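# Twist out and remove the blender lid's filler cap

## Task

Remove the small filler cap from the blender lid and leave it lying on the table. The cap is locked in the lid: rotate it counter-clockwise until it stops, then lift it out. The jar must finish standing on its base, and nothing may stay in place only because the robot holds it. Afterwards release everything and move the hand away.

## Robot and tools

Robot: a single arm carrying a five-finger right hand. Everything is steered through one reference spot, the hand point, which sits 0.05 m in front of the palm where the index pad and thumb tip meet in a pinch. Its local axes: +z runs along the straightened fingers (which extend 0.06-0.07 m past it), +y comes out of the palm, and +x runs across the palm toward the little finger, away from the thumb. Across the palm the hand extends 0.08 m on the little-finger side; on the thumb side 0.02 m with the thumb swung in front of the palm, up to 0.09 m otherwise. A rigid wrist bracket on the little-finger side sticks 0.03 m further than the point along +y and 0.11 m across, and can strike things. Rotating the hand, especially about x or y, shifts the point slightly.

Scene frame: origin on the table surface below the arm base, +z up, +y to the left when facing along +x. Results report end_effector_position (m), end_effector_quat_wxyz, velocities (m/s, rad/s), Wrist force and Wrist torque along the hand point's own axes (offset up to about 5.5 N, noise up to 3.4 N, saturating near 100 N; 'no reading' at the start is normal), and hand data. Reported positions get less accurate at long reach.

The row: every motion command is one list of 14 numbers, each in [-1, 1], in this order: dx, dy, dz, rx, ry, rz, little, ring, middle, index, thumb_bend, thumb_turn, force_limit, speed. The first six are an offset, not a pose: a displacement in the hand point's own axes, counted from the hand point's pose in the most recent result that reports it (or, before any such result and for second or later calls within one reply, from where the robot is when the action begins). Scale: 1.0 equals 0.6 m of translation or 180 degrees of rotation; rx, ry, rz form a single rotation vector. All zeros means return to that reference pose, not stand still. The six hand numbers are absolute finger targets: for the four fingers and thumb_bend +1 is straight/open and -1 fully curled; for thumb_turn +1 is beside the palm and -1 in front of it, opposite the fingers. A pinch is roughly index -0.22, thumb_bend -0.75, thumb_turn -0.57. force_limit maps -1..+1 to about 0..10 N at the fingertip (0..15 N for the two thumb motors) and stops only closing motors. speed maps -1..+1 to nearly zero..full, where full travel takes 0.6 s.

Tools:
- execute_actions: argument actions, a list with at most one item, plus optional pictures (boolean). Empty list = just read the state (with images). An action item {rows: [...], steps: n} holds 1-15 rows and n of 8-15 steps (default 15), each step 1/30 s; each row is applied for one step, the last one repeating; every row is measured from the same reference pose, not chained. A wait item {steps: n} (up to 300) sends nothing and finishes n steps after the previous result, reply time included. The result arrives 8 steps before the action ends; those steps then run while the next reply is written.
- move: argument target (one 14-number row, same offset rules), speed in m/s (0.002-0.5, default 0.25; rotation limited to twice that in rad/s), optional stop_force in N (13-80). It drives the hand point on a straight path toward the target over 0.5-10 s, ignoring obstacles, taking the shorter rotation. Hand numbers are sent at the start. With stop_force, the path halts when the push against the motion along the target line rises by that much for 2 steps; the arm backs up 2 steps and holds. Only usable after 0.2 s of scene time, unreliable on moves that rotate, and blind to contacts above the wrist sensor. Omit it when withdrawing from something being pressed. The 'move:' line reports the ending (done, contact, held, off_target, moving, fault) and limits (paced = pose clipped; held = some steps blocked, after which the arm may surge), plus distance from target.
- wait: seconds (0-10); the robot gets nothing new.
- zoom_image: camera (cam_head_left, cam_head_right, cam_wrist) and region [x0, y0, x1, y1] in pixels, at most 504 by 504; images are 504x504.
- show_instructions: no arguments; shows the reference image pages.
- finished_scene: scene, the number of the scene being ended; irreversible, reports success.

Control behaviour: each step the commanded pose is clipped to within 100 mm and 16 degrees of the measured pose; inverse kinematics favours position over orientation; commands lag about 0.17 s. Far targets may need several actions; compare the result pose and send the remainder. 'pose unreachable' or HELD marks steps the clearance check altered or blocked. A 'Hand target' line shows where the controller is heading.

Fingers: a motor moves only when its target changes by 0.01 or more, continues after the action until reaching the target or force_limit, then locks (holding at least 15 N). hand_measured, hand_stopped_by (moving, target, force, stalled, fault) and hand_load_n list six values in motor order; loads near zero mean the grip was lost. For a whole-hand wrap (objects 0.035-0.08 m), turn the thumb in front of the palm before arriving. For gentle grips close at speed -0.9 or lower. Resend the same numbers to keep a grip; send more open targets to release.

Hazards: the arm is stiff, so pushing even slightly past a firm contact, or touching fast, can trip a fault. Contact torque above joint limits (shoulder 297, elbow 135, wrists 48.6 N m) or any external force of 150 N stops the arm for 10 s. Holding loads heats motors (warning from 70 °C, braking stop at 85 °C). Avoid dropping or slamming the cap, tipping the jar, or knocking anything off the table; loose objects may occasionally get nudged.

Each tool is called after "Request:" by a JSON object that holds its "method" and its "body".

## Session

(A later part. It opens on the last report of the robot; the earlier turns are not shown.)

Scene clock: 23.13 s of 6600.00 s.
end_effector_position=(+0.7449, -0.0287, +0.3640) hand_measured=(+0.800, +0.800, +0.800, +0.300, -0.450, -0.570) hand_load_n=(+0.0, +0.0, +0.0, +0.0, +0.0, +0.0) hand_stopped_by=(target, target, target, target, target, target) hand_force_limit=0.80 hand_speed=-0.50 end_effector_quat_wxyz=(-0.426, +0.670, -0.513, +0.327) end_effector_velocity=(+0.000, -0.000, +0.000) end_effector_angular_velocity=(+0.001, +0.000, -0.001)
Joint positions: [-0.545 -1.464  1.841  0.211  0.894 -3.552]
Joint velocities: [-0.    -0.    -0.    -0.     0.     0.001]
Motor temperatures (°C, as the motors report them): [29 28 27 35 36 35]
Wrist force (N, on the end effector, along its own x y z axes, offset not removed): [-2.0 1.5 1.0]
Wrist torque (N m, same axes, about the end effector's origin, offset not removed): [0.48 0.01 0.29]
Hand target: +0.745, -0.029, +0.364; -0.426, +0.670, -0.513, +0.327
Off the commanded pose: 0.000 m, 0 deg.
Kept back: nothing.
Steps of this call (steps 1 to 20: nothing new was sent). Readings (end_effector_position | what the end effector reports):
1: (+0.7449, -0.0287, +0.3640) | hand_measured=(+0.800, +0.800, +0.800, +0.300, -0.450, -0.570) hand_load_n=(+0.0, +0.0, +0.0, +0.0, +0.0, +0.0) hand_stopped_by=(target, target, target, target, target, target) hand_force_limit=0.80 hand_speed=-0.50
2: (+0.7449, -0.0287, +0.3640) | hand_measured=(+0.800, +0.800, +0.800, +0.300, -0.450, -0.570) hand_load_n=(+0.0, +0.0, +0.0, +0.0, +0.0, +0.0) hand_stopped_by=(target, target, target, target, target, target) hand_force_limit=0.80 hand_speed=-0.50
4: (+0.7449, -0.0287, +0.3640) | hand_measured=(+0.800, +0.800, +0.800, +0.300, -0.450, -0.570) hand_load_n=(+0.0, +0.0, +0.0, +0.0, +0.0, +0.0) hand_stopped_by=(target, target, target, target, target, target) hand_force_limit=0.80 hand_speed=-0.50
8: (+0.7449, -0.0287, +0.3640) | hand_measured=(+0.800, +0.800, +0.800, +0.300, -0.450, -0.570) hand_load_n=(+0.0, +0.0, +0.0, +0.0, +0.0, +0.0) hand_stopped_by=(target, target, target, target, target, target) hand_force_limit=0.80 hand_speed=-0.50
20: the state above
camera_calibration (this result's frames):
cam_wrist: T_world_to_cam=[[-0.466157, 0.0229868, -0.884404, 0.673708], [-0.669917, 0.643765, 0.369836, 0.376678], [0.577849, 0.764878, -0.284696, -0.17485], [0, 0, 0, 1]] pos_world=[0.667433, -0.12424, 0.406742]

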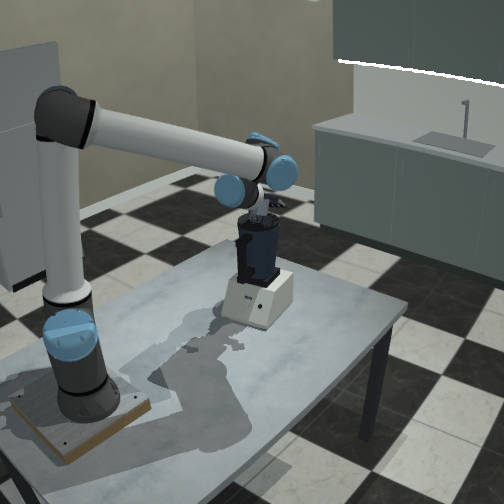

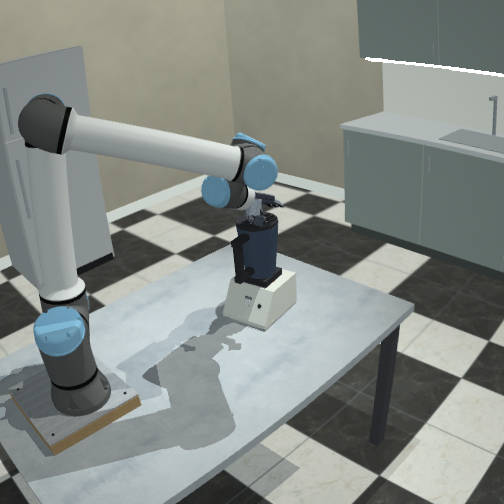

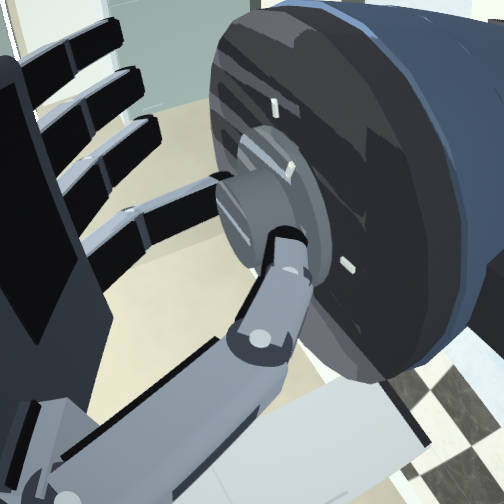

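Request:
{"method": "move", "body": {"target": [-0.025,-0.003,0.0092,0,0.2517,0.1175,0.8,0.8,0.8,0.3,-0.45,-0.57,0.8,-0.5], "speed": 0.25}}

Scene clock: 28.00 s of 6600.00 s.
end_effector_position=(+0.7465, -0.0128, +0.3633) hand_measured=(+0.800, +0.800, +0.800, +0.300, -0.450, -0.570) hand_load_n=(+0.0, +0.0, +0.0, +0.0, +0.0, +0.0) hand_stopped_by=(target, target, target, target, target, target) hand_force_limit=0.80 hand_speed=-0.50 end_effector_quat_wxyz=(+0.249, -0.390, +0.747, -0.477) end_effector_velocity=(+0.001, -0.000, +0.001) end_effector_angular_velocity=(+0.000, +0.000, -0.011)
Joint positions: [-0.183 -1.477  1.85   0.103  1.992 -2.951]
Joint velocities: [ 0.004  0.004 -0.005  0.005  0.013  0.008]
Motor temperatures (°C, as the motors report them): [29 28 27 35 36 35]
Wrist force (N, on the end effector, along its own x y z axes, offset not removed): [-4.7 -4.5 4.8]
Wrist torque (N m, same axes, about the end effector's origin, offset not removed): [-1.10 0.19 0.00]
Hand target: +0.746, -0.013, +0.363; +0.249, -0.390, +0.747, -0.477
Off the commanded pose: 0.000 m, 0 deg.
Kept back: nothing.
move: done
camera_calibration (this result's frames):
cam_wrist: T_world_to_cam=[[-0.280147, 0.371766, -0.885046, 0.539316], [0.0607688, 0.926984, 0.370147, -0.174165], [0.958032, 0.0499124, -0.282284, -0.481922], [0, 0, 0, 1]] pos_world=[0.623369, -0.0149972, 0.405747]

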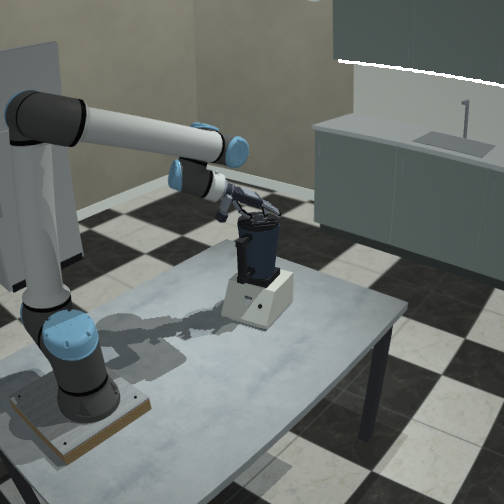

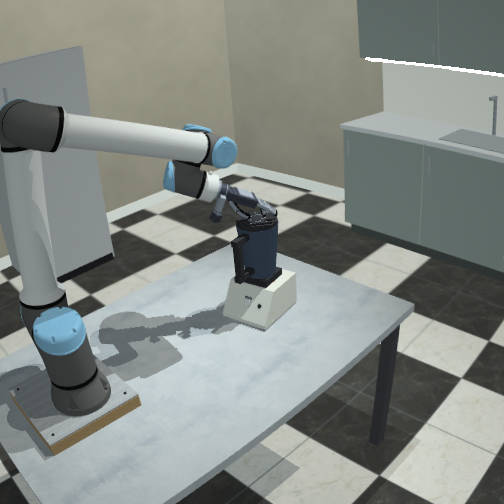

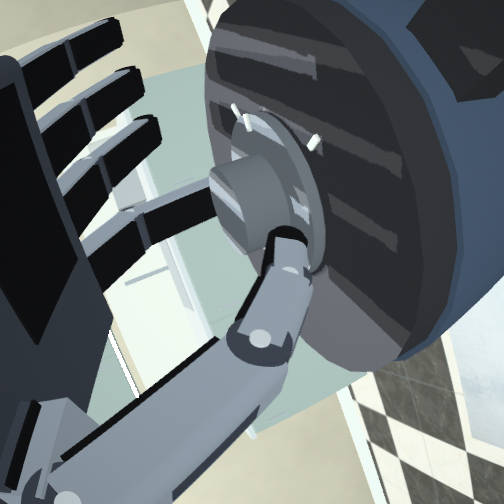

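Request:
{"method": "move", "body": {"target": [0.004,0,0,0,0,0,0.8,0.8,0.8,-0.15,-0.75,-0.57,0.8,-0.9], "speed": 0.02}}

Request:
{"method": "move", "body": {"target": [0.008,-0.001,0.0012,0,-0.1007,-0.047,0.8,0.8,0.8,-0.15,-0.75,-0.57,0.8,-0.9], "speed": 0.12}}

Scene clock: 30.73 s of 6600.00 s.
end_effector_position=(+0.7451, -0.0148, +0.3633) hand_measured=(+0.800, +0.800, +0.800, +0.194, -0.642, -0.570) hand_load_n=(+0.0, +0.0, +0.0, +15.5, +12.5, +1.0) hand_stopped_by=(target, target, target, force, force, target) hand_force_limit=0.80 hand_speed=-0.90 end_effector_quat_wxyz=(+0.249, -0.390, +0.747, -0.477) end_effector_velocity=(-0.000, +0.000, -0.000) end_effector_angular_velocity=(+0.000, +0.001, +0.001)
Joint positions: [-0.187 -1.48   1.853  0.102  1.989 -2.953]
Joint velocities: [ 0.    -0.     0.001  0.    -0.    -0.   ]
Motor temperatures (°C, as the motors report them): [29 28 27 35 36 35]
Wrist force (N, on the end effector, along its own x y z axes, offset not removed): [-0.3 -4.3 0.9]
Wrist torque (N m, same axes, about the end effector's origin, offset not removed): [0.44 -0.22 0.36]
Hand target: +0.745, -0.015, +0.363; +0.249, -0.390, +0.747, -0.477
Off the commanded pose: 0.000 m, 0 deg.
Kept back: nothing.
move: done
camera_calibration (this result's frames):
cam_wrist: T_world_to_cam=[[-0.280181, 0.371773, -0.885033, 0.539666], [0.0607762, 0.92698, 0.370154, -0.172262], [0.958021, 0.0499213, -0.282318, -0.48048], [0, 0, 0, 1]] pos_world=[0.621984, -0.0169636, 0.405738]

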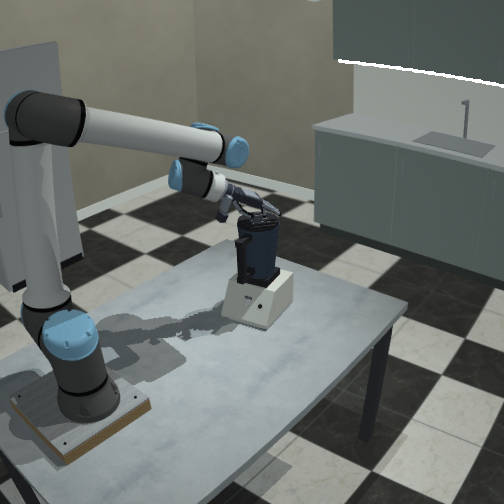

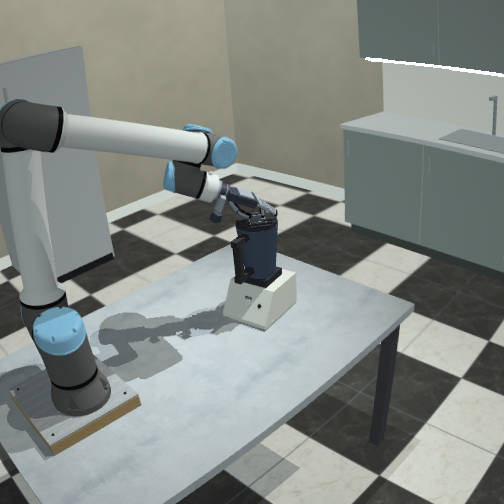

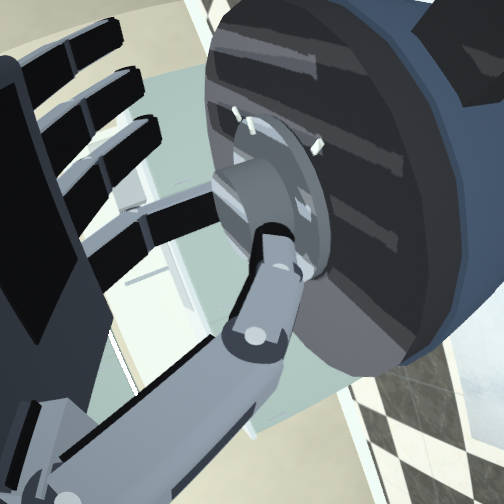

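Scene clock: 32.57 s of 6600.00 s.
end_effector_position=(+0.7431, -0.0192, +0.3635) hand_measured=(+0.800, +0.800, +0.800, +0.194, -0.642, -0.570) hand_load_n=(+0.0, +0.0, +0.0, +14.0, +13.0, +3.5) hand_stopped_by=(target, target, target, force, force, target) hand_force_limit=0.80 hand_speed=-0.90 end_effector_quat_wxyz=(+0.328, -0.514, +0.668, -0.427) end_effector_velocity=(-0.001, +0.001, -0.001) end_effector_angular_velocity=(+0.002, +0.002, +0.011)
Joint positions: [-0.342 -1.541  1.912  0.068  1.534 -3.177]
Joint velocities: [-0.004 -0.     0.002  0.001 -0.014 -0.005]
Motor temperatures (°C, as the motors report them): [29 28 27 35 36 35]
Wrist force (N, on the end effector, along its own x y z axes, offset not removed): [0.3 -5.1 0.1]
Wrist torque (N m, same axes, about the end effector's origin, offset not removed): [-0.53 -0.74 0.42]
Hand target: +0.743, -0.019, +0.363; +0.328, -0.514, +0.668, -0.427
Off the commanded pose: 0.000 m, 0 deg.
Kept back: nothing.
move: done
camera_calibration (this result's frames):
cam_wrist: T_world_to_cam=[[-0.39082, 0.253323, -0.884922, 0.620837], [-0.258823, 0.892351, 0.369757, 0.0688477], [0.883329, 0.373546, -0.283183, -0.416291], [0, 0, 0, 1]] pos_world=[0.628176, -0.0632049, 0.40605]

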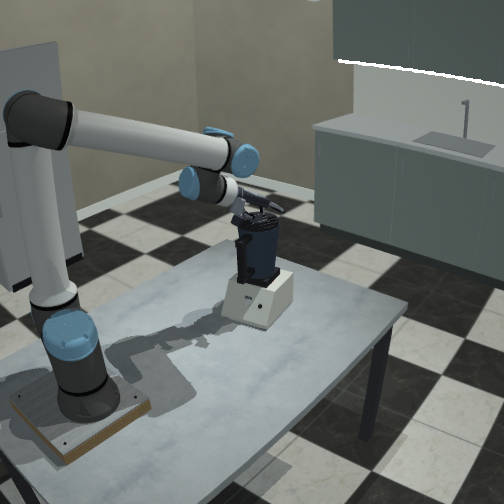

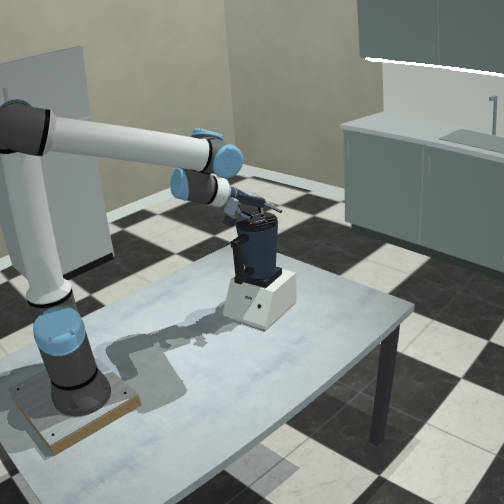

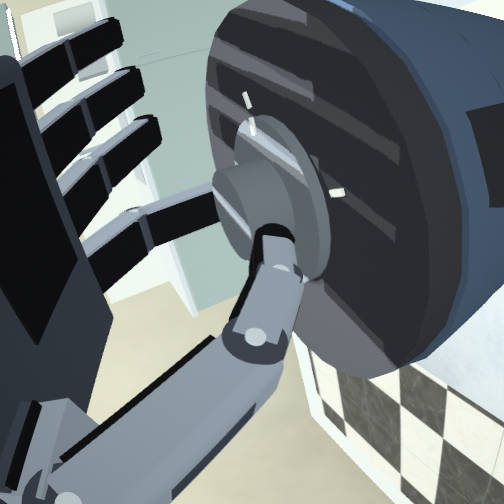

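Request:
{"method": "move", "body": {"target": [0.005,-0.0005,0.0006,0,-0.06,-0.028,0.8,0.8,0.8,-0.15,-0.75,-0.57,0.8,-0.9], "speed": 0.08}}

Scene clock: 34.40 s of 6600.00 s.
end_effector_position=(+0.7428, -0.0222, +0.3636) hand_measured=(+0.800, +0.800, +0.800, +0.194, -0.642, -0.570) hand_load_n=(+0.0, +0.0, +0.0, +14.0, +13.0, +4.0) hand_stopped_by=(target, target, target, force, force, target) hand_force_limit=0.80 hand_speed=-0.90 end_effector_quat_wxyz=(-0.370, +0.580, -0.612, +0.391) end_effector_velocity=(+0.001, -0.000, +0.001) end_effector_angular_velocity=(-0.001, -0.001, +0.012)
Joint positions: [-0.434 -1.536  1.908  0.093  1.266 -3.309]
Joint velocities: [-0.004  0.001 -0.003  0.003 -0.014 -0.008]
Motor temperatures (°C, as the motors report them): [29 28 27 35 36 35]
Wrist force (N, on the end effector, along its own x y z axes, offset not removed): [-4.5 -0.5 8.1]
Wrist torque (N m, same axes, about the end effector's origin, offset not removed): [-0.35 -0.43 0.32]
Hand target: +0.743, -0.022, +0.364; -0.370, +0.580, -0.611, +0.391
Off the commanded pose: 0.000 m, 0 deg.
Kept back: nothing.
move: done
camera_calibration (this result's frames):
cam_wrist: T_world_to_cam=[[-0.434918, 0.167269, -0.884798, 0.652385], [-0.436545, 0.820238, 0.369645, 0.20183], [0.787575, 0.54702, -0.283716, -0.339699], [0, 0, 0, 1]] pos_world=[0.63938, -0.0888497, 0.406245]

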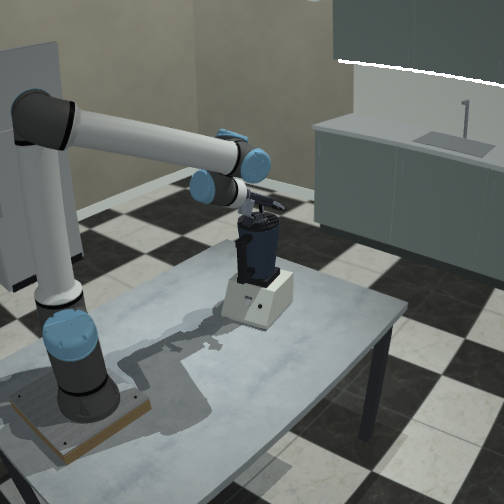

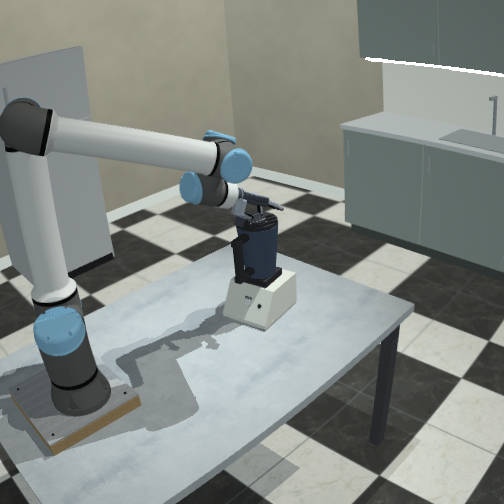

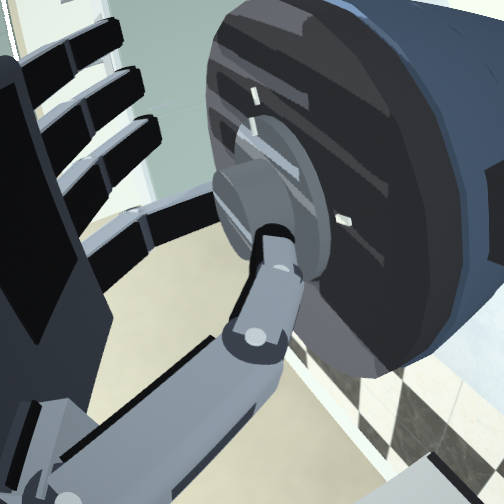

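Request:
{"method": "move", "body": {"target": [0.004,0,0.0004,0,-0.05,-0.0235,0.8,0.8,0.8,-0.15,-0.75,-0.57,0.8,-0.9], "speed": 0.06}}

Scene clock: 36.37 s of 6600.00 s.
end_effector_position=(+0.7429, -0.0245, +0.3635) hand_measured=(+0.800, +0.800, +0.800, +0.194, -0.640, -0.570) hand_load_n=(+0.0, +0.0, +0.0, +14.0, +13.0, +6.5) hand_stopped_by=(target, target, target, force, force, target) hand_force_limit=0.80 hand_speed=-0.90 end_effector_quat_wxyz=(-0.402, +0.631, -0.559, +0.357) end_effector_velocity=(+0.000, +0.001, +0.000) end_effector_angular_velocity=(-0.000, -0.000, +0.010)
Joint positions: [-0.499 -1.508  1.882  0.143  1.056 -3.432]
Joint velocities: [-0.001  0.002 -0.003  0.004 -0.01  -0.007]
Motor temperatures (°C, as the motors report them): [29 28 27 35 36 35]
Wrist force (N, on the end effector, along its own x y z axes, offset not removed): [-4.4 -10.6 3.2]
Wrist torque (N m, same axes, about the end effector's origin, offset not removed): [-1.18 0.12 0.04]
Hand target: +0.743, -0.025, +0.364; -0.402, +0.631, -0.559, +0.357
Off the commanded pose: 0.000 m, 0 deg.
Kept back: nothing.
move: done
camera_calibration (this result's frames):
cam_wrist: T_world_to_cam=[[-0.457491, 0.0893046, -0.884718, 0.66759], [-0.570952, 0.733255, 0.369258, 0.301719], [0.6817, 0.674064, -0.284469, -0.256455], [0, 0, 0, 1]] pos_world=[0.652509, -0.107989, 0.406263]

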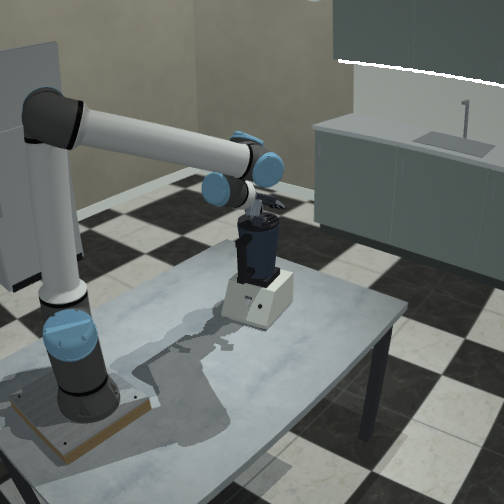

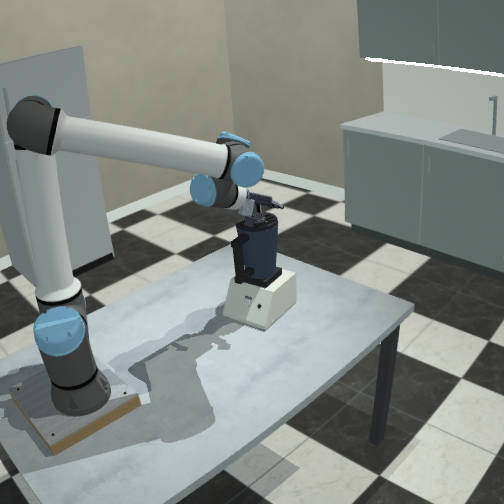

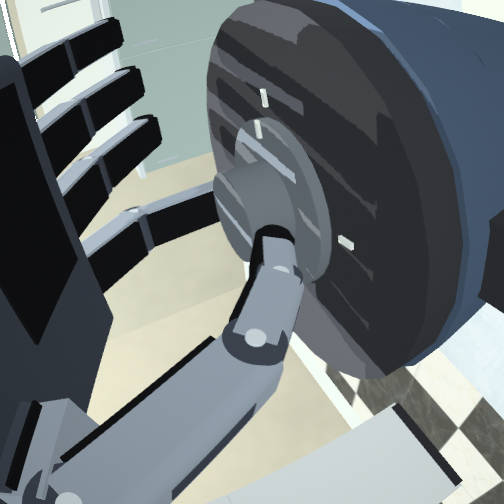

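The stop has been reached, so I'll lift the cap.

Request:
{"method": "move", "body": {"target": [0,-0.015,-0.007,0,0,0,0.8,0.8,0.8,-0.15,-0.75,-0.57,0.8,-0.9], "speed": 0.012}}

Scene clock: 37.63 s of 6600.00 s.
end_effector_position=(+0.7429, -0.0245, +0.3733) hand_measured=(+0.800, +0.800, +0.800, +0.194, -0.640, -0.570) hand_load_n=(+0.0, +0.0, +0.0, +13.5, +12.5, +0.5) hand_stopped_by=(target, target, target, force, force, target) hand_force_limit=0.80 hand_speed=-0.90 end_effector_quat_wxyz=(-0.402, +0.631, -0.559, +0.358) end_effector_velocity=(-0.001, +0.001, +0.001) end_effector_angular_velocity=(+0.001, +0.002, +0.000)
Joint positions: [-0.499 -1.514  1.87   0.16   1.056 -3.432]
Joint velocities: [ 0.001 -0.001 -0.001  0.004  0.     0.001]
Motor temperatures (°C, as the motors report them): [29 28 27 35 36 35]
Wrist force (N, on the end effector, along its own x y z axes, offset not removed): [-1.1 -0.3 5.1]
Wrist torque (N m, same axes, about the end effector's origin, offset not removed): [-0.35 -0.43 0.13]
Hand target: +0.743, -0.025, +0.373; -0.402, +0.631, -0.559, +0.357
Off the commanded pose: 0.000 m, 0 deg.
Kept back: nothing.
move: done
camera_calibration (this result's frames):
cam_wrist: T_world_to_cam=[[-0.457431, 0.0892764, -0.884752, 0.67622], [-0.570993, 0.733251, 0.369202, 0.298122], [0.681706, 0.674072, -0.284436, -0.25369], [0, 0, 0, 1]] pos_world=[0.652492, -0.107964, 0.416062]

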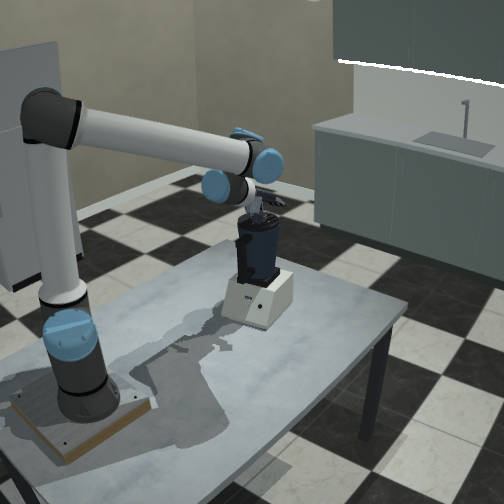

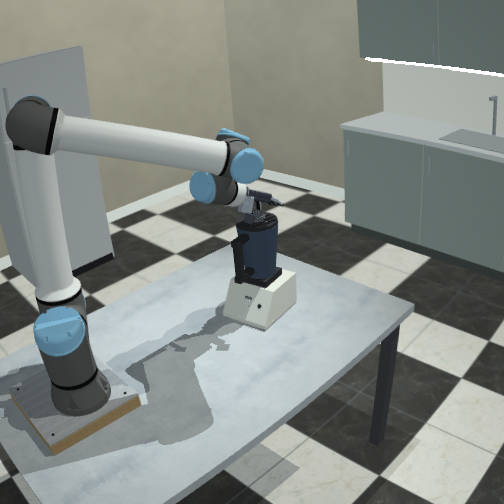

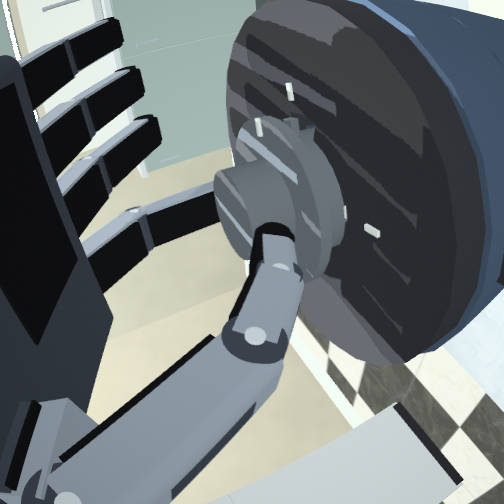

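Request:
{"method": "move", "body": {"target": [0,-0.075,-0.035,0,0,0,0.8,0.8,0.8,-0.15,-0.75,-0.57,0.8,-0.9], "speed": 0.08}}

Request:
{"method": "move", "body": {"target": [0.44,0.056,-0.121,0,0.151,0.0705,0.8,0.8,0.8,-0.15,-0.75,-0.57,0.8,-0.9], "speed": 0.2}}

Scene clock: 39.13 s of 6600.00 s.
end_effector_position=(+0.7427, -0.0243, +0.4228) hand_measured=(+0.800, +0.800, +0.800, +0.194, -0.640, -0.570) hand_load_n=(+0.0, +0.0, +0.0, +14.0, +11.0, +0.0) hand_stopped_by=(target, target, target, force, force, target) hand_force_limit=0.80 hand_speed=-0.90 end_effector_quat_wxyz=(-0.402, +0.631, -0.559, +0.357) end_effector_velocity=(+0.001, -0.000, +0.002) end_effector_angular_velocity=(-0.001, -0.001, -0.000)
Joint positions: [-0.497 -1.539  1.806  0.25   1.057 -3.431]
Joint velocities: [ 0.    -0.001 -0.004  0.003  0.    -0.   ]
Motor temperatures (°C, as the motors report them): [29 28 27 35 36 35]
Wrist force (N, on the end effector, along its own x y z axes, offset not removed): [-1.3 -4.6 3.1]
Wrist torque (N m, same axes, about the end effector's origin, offset not removed): [-0.75 -0.58 0.33]
Hand target: +0.743, -0.024, +0.423; -0.402, +0.631, -0.559, +0.358
Off the commanded pose: 0.000 m, 0 deg.
Kept back: nothing.
move: done
camera_calibration (this result's frames):
cam_wrist: T_world_to_cam=[[-0.457432, 0.0893749, -0.884742, 0.719929], [-0.570959, 0.733243, 0.36927, 0.279567], [0.681734, 0.674067, -0.28438, -0.239647], [0, 0, 0, 1]] pos_world=[0.652316, -0.107796, 0.465565]

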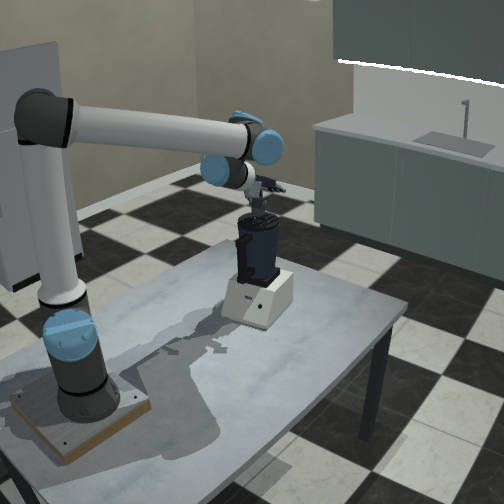

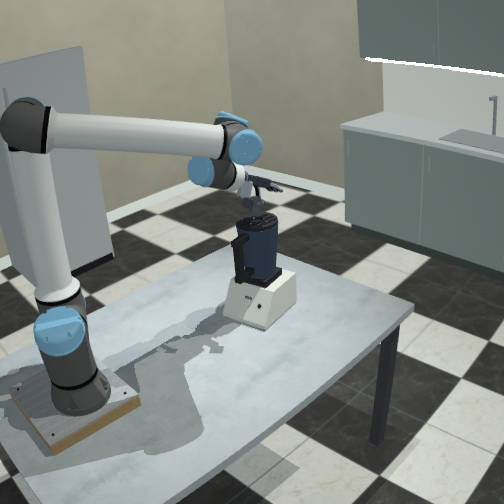

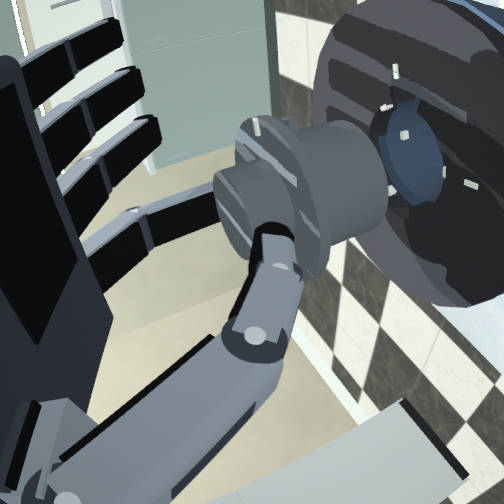

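Scene clock: 41.03 s of 6600.00 s.
end_effector_position=(+0.6950, -0.2958, +0.4237) hand_measured=(+0.800, +0.800, +0.800, +0.194, -0.640, -0.570) hand_load_n=(+0.0, +0.0, +0.0, +14.0, +11.0, +0.0) hand_stopped_by=(target, target, target, force, force, target) hand_force_limit=0.80 hand_speed=-0.90 end_effector_quat_wxyz=(+0.296, -0.464, +0.703, -0.449) end_effector_velocity=(+0.000, -0.001, +0.000) end_effector_angular_velocity=(-0.000, -0.000, -0.002)
Joint positions: [-0.805 -1.553  1.809  0.206  1.246 -3.317]
Joint velocities: [-0.001  0.001 -0.001 -0.     0.001  0.001]
Motor temperatures (°C, as the motors report them): [29 28 27 35 36 35]
Wrist force (N, on the end effector, along its own x y z axes, offset not removed): [-3.0 -1.6 3.5]
Wrist torque (N m, same axes, about the end effector's origin, offset not removed): [-0.55 -0.17 0.11]
Hand target: +0.695, -0.296, +0.424; +0.296, -0.464, +0.703, -0.449
Off the commanded pose: 0.000 m, 0 deg.
Kept back: nothing.
move: done
camera_calibration (this result's frames):
cam_wrist: T_world_to_cam=[[-0.350094, 0.306762, -0.88506, 0.712975], [-0.128752, 0.920129, 0.369846, 0.198762], [0.927824, 0.243434, -0.282636, -0.323076], [0, 0, 0, 1]] pos_world=[0.574957, -0.322953, 0.466201]

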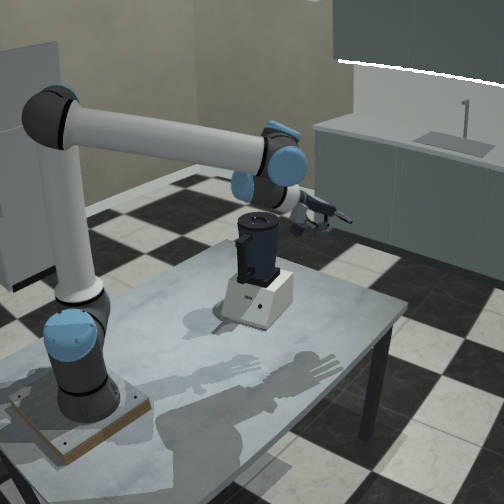

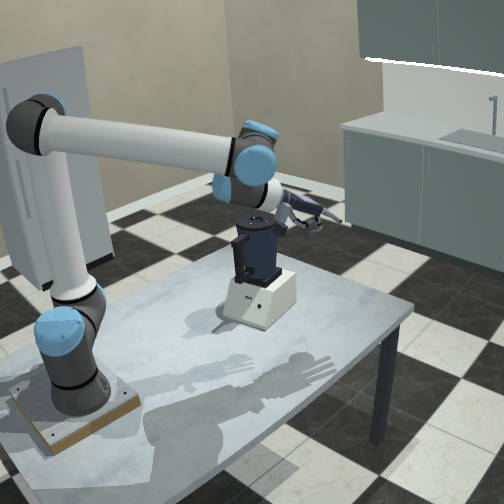

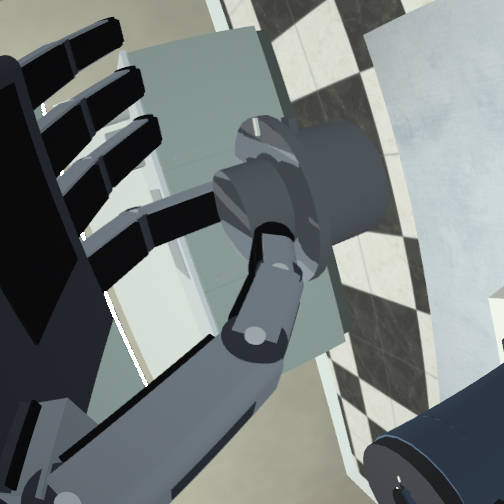

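Request:
{"method": "move", "body": {"target": [0,0.541,0.2525,0,0,0,0.8,0.8,0.8,-0.15,-0.75,-0.57,0.8,-0.9], "speed": 0.2}}

Request:
{"method": "move", "body": {"target": [0,0.045,0.021,0,0,0,0.8,0.8,0.8,-0.15,-0.75,-0.57,0.8,-0.9], "speed": 0.008, "stop_force": 13}}

Scene clock: 43.73 s of 6600.00 s.
end_effector_position=(+0.6961, -0.2970, +0.0655) hand_measured=(+0.800, +0.800, +0.800, +0.194, -0.640, -0.570) hand_load_n=(+0.0, +0.0, +0.0, +14.0, +11.0, +0.0) hand_stopped_by=(target, target, target, force, force, target) hand_force_limit=0.80 hand_speed=-0.90 end_effector_quat_wxyz=(+0.296, -0.464, +0.703, -0.449) end_effector_velocity=(+0.001, +0.001, -0.002) end_effector_angular_velocity=(-0.001, -0.000, +0.002)
Joint positions: [-0.816 -1.193  2.128 -0.472  1.236 -3.323]
Joint velocities: [ 0.002  0.003  0.    -0.004  0.    -0.   ]
Motor temperatures (°C, as the motors report them): [29 28 27 35 36 35]
Wrist force (N, on the end effector, along its own x y z axes, offset not removed): [-2.8 3.0 -1.0]
Wrist torque (N m, same axes, about the end effector's origin, offset not removed): [0.73 -0.12 0.20]
Hand target: +0.696, -0.297, +0.065; +0.296, -0.464, +0.703, -0.449
Off the commanded pose: 0.001 m, 0 deg.
Kept back: nothing.
move: done
camera_calibration (this result's frames):
cam_wrist: T_world_to_cam=[[-0.350063, 0.3068, -0.885059, 0.396747], [-0.128715, 0.920126, 0.369865, 0.332462], [0.927841, 0.243397, -0.282612, -0.425044], [0, 0, 0, 1]] pos_world=[0.576052, -0.324175, 0.108056]

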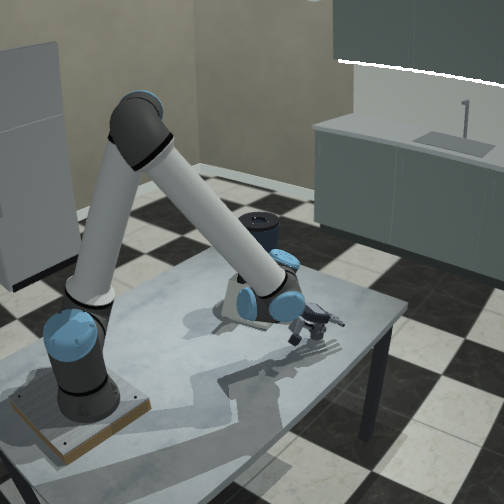

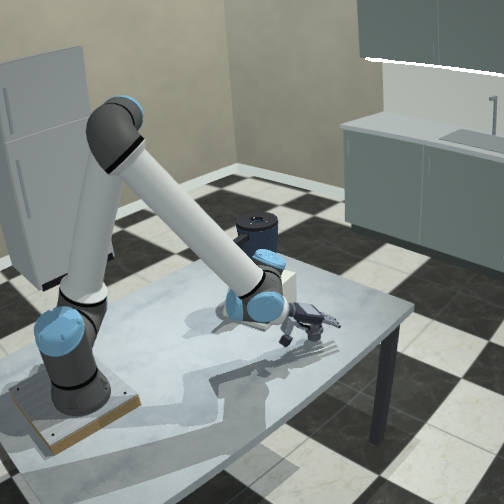

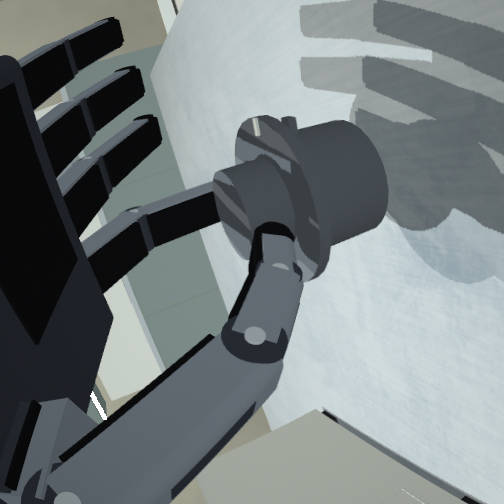

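Scene clock: 46.47 s of 6600.00 s.
end_effector_position=(+0.6962, -0.2970, +0.0466) hand_measured=(+0.800, +0.800, +0.800, +0.194, -0.640, -0.570) hand_load_n=(+0.0, +0.0, +0.0, +16.0, +9.0, +2.0) hand_stopped_by=(target, target, target, force, force, target) hand_force_limit=0.80 hand_speed=-0.90 end_effector_quat_wxyz=(+0.296, -0.464, +0.703, -0.449) end_effector_velocity=(+0.000, +0.001, +0.002) end_effector_angular_velocity=(+0.001, +0.001, +0.001)
Joint positions: [-0.817 -1.163  2.134 -0.508  1.236 -3.323]
Joint velocities: [ 0.001 -0.003 -0.001  0.005 -0.     0.   ]
Motor temperatures (°C, as the motors report them): [29 28 27 35 36 35]
Wrist force (N, on the end effector, along its own x y z axes, offset not removed): [-6.1 -17.3 -12.2]
Wrist torque (N m, same axes, about the end effector's origin, offset not removed): [0.39 -0.58 0.37]
Hand target: +0.696, -0.297, +0.047; +0.296, -0.464, +0.703, -0.449
Off the commanded pose: 0.011 m, 0 deg.
Kept back: nothing.
move: contact
camera_calibration (this result's frames):
cam_wrist: T_world_to_cam=[[-0.350058, 0.306786, -0.885066, 0.379963], [-0.128904, 0.920083, 0.369908, 0.339596], [0.927816, 0.243578, -0.282536, -0.430412], [0, 0, 0, 1]] pos_world=[0.576128, -0.324185, 0.0890664]

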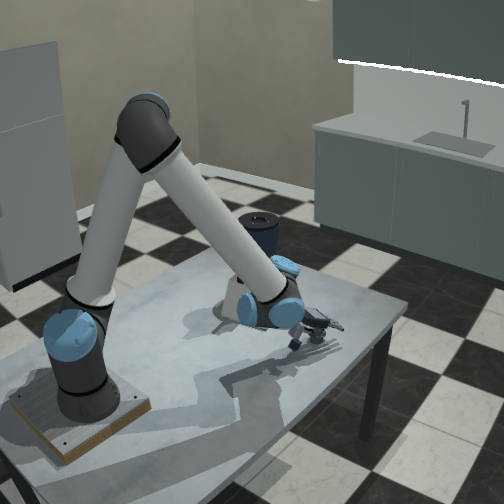

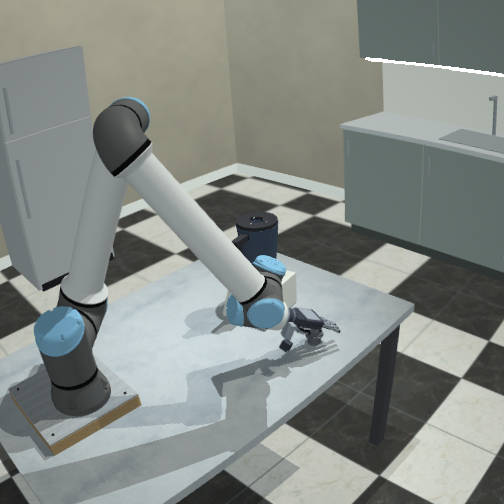

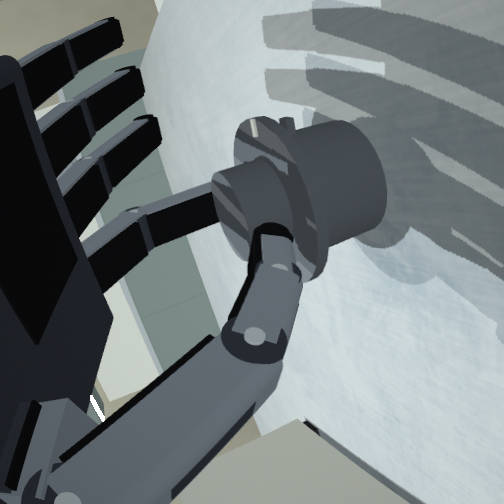

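Request:
{"method": "move", "body": {"target": [0,0,0,0,0,0,0.8,0.8,0.8,0.32,-0.44,-0.57,0.8,-0.5], "speed": 0.02}}

Request:
{"method": "move", "body": {"target": [0,-0.18,-0.085,0,0,0,0.8,0.8,0.8,0.32,-0.44,-0.57,0.8,-0.5], "speed": 0.12}}

Scene clock: 47.50 s of 6600.00 s.
end_effector_position=(+0.6962, -0.2971, +0.0466) hand_measured=(+0.800, +0.800, +0.800, +0.320, -0.440, -0.570) hand_load_n=(+0.0, +0.0, +0.0, +0.0, +0.0, +0.0) hand_stopped_by=(target, target, target, target, target, target) hand_force_limit=0.80 hand_speed=-0.50 end_effector_quat_wxyz=(+0.296, -0.464, +0.703, -0.449) end_effector_velocity=(-0.000, -0.001, -0.000) end_effector_angular_velocity=(-0.000, +0.000, -0.001)
Joint positions: [-0.817 -1.163  2.134 -0.508  1.236 -3.323]
Joint velocities: [-0.001  0.     0.    -0.     0.    -0.   ]
Motor temperatures (°C, as the motors report them): [29 28 27 35 36 35]
Wrist force (N, on the end effector, along its own x y z axes, offset not removed): [1.6 -7.7 0.4]
Wrist torque (N m, same axes, about the end effector's origin, offset not removed): [-1.02 -0.91 0.08]
Hand target: +0.696, -0.297, +0.047; +0.296, -0.464, +0.703, -0.449
Off the commanded pose: 0.000 m, 0 deg.
Kept back: nothing.
move: done
camera_calibration (this result's frames):
cam_wrist: T_world_to_cam=[[-0.350017, 0.306732, -0.885101, 0.379981], [-0.128899, 0.920111, 0.369838, 0.33964], [0.927832, 0.243538, -0.282518, -0.430431], [0, 0, 0, 1]] pos_world=[0.576147, -0.324233, 0.0891054]

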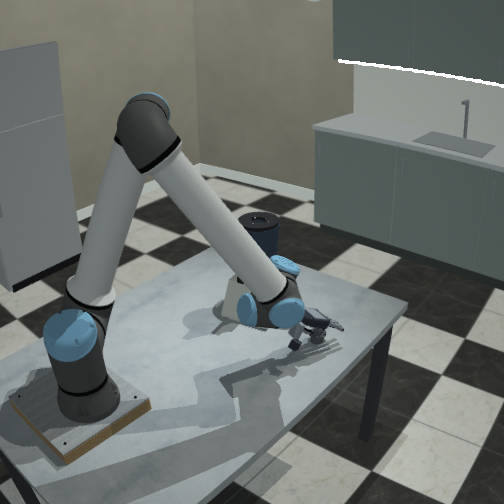

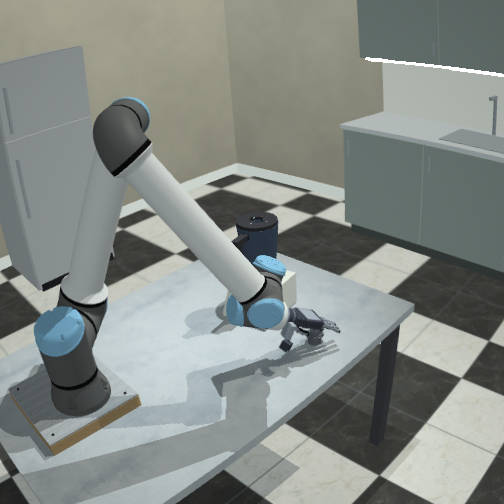

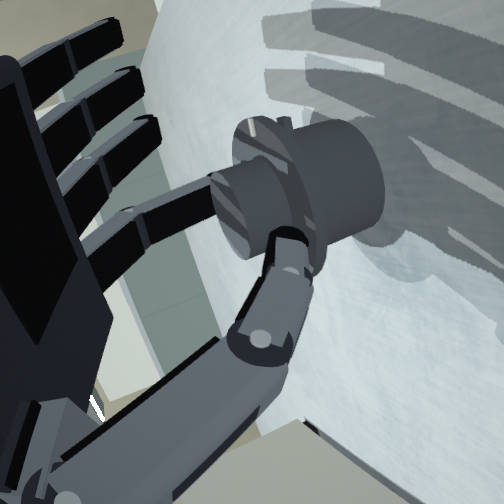

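Scene clock: 48.97 s of 6600.00 s.
end_effector_position=(+0.6954, -0.2965, +0.1659) hand_measured=(+0.800, +0.800, +0.800, +0.320, -0.440, -0.570) hand_load_n=(+0.0, +0.0, +0.0, +0.0, +0.0, +0.0) hand_stopped_by=(target, target, target, target, target, target) hand_force_limit=0.80 hand_speed=-0.50 end_effector_quat_wxyz=(+0.296, -0.464, +0.703, -0.449) end_effector_velocity=(+0.000, -0.000, +0.002) end_effector_angular_velocity=(+0.000, -0.000, -0.000)
Joint positions: [-0.813 -1.336  2.076 -0.278  1.239 -3.321]
Joint velocities: [-0.    -0.002 -0.002  0.004 -0.     0.   ]
Motor temperatures (°C, as the motors report them): [29 28 27 35 36 35]
Wrist force (N, on the end effector, along its own x y z axes, offset not removed): [-5.8 -5.1 2.1]
Wrist torque (N m, same axes, about the end effector's origin, offset not removed): [-0.85 0.42 -0.13]
Hand target: +0.695, -0.296, +0.166; +0.296, -0.464, +0.703, -0.449
Off the commanded pose: 0.000 m, 0 deg.
Kept back: nothing.
move: done
camera_calibration (this result's frames):
cam_wrist: T_world_to_cam=[[-0.350002, 0.306763, -0.885096, 0.485098], [-0.128904, 0.920099, 0.369868, 0.294829], [0.927837, 0.243547, -0.282493, -0.396058], [0, 0, 0, 1]] pos_world=[0.575267, -0.323623, 0.208427]

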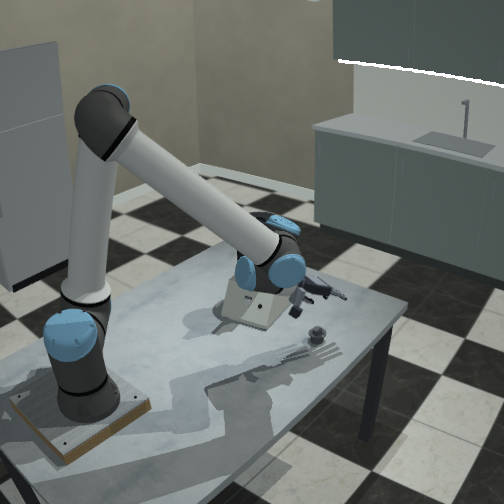

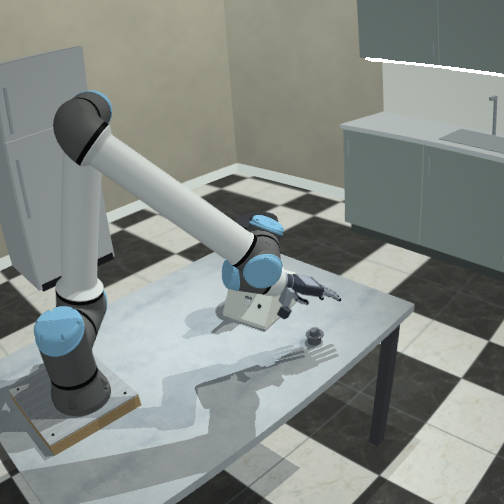

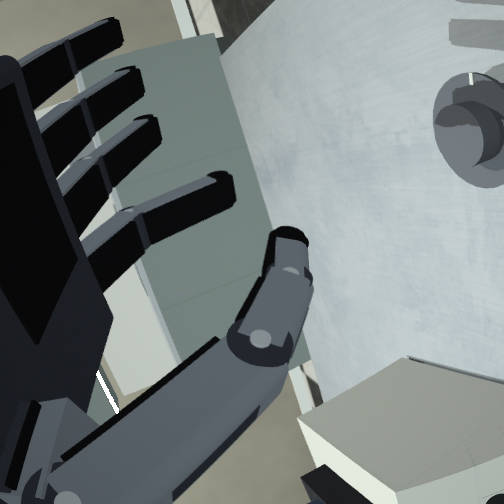

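Request:
{"method": "finished_scene", "body": {"scene": 2}}

The scene is finished: the task was done.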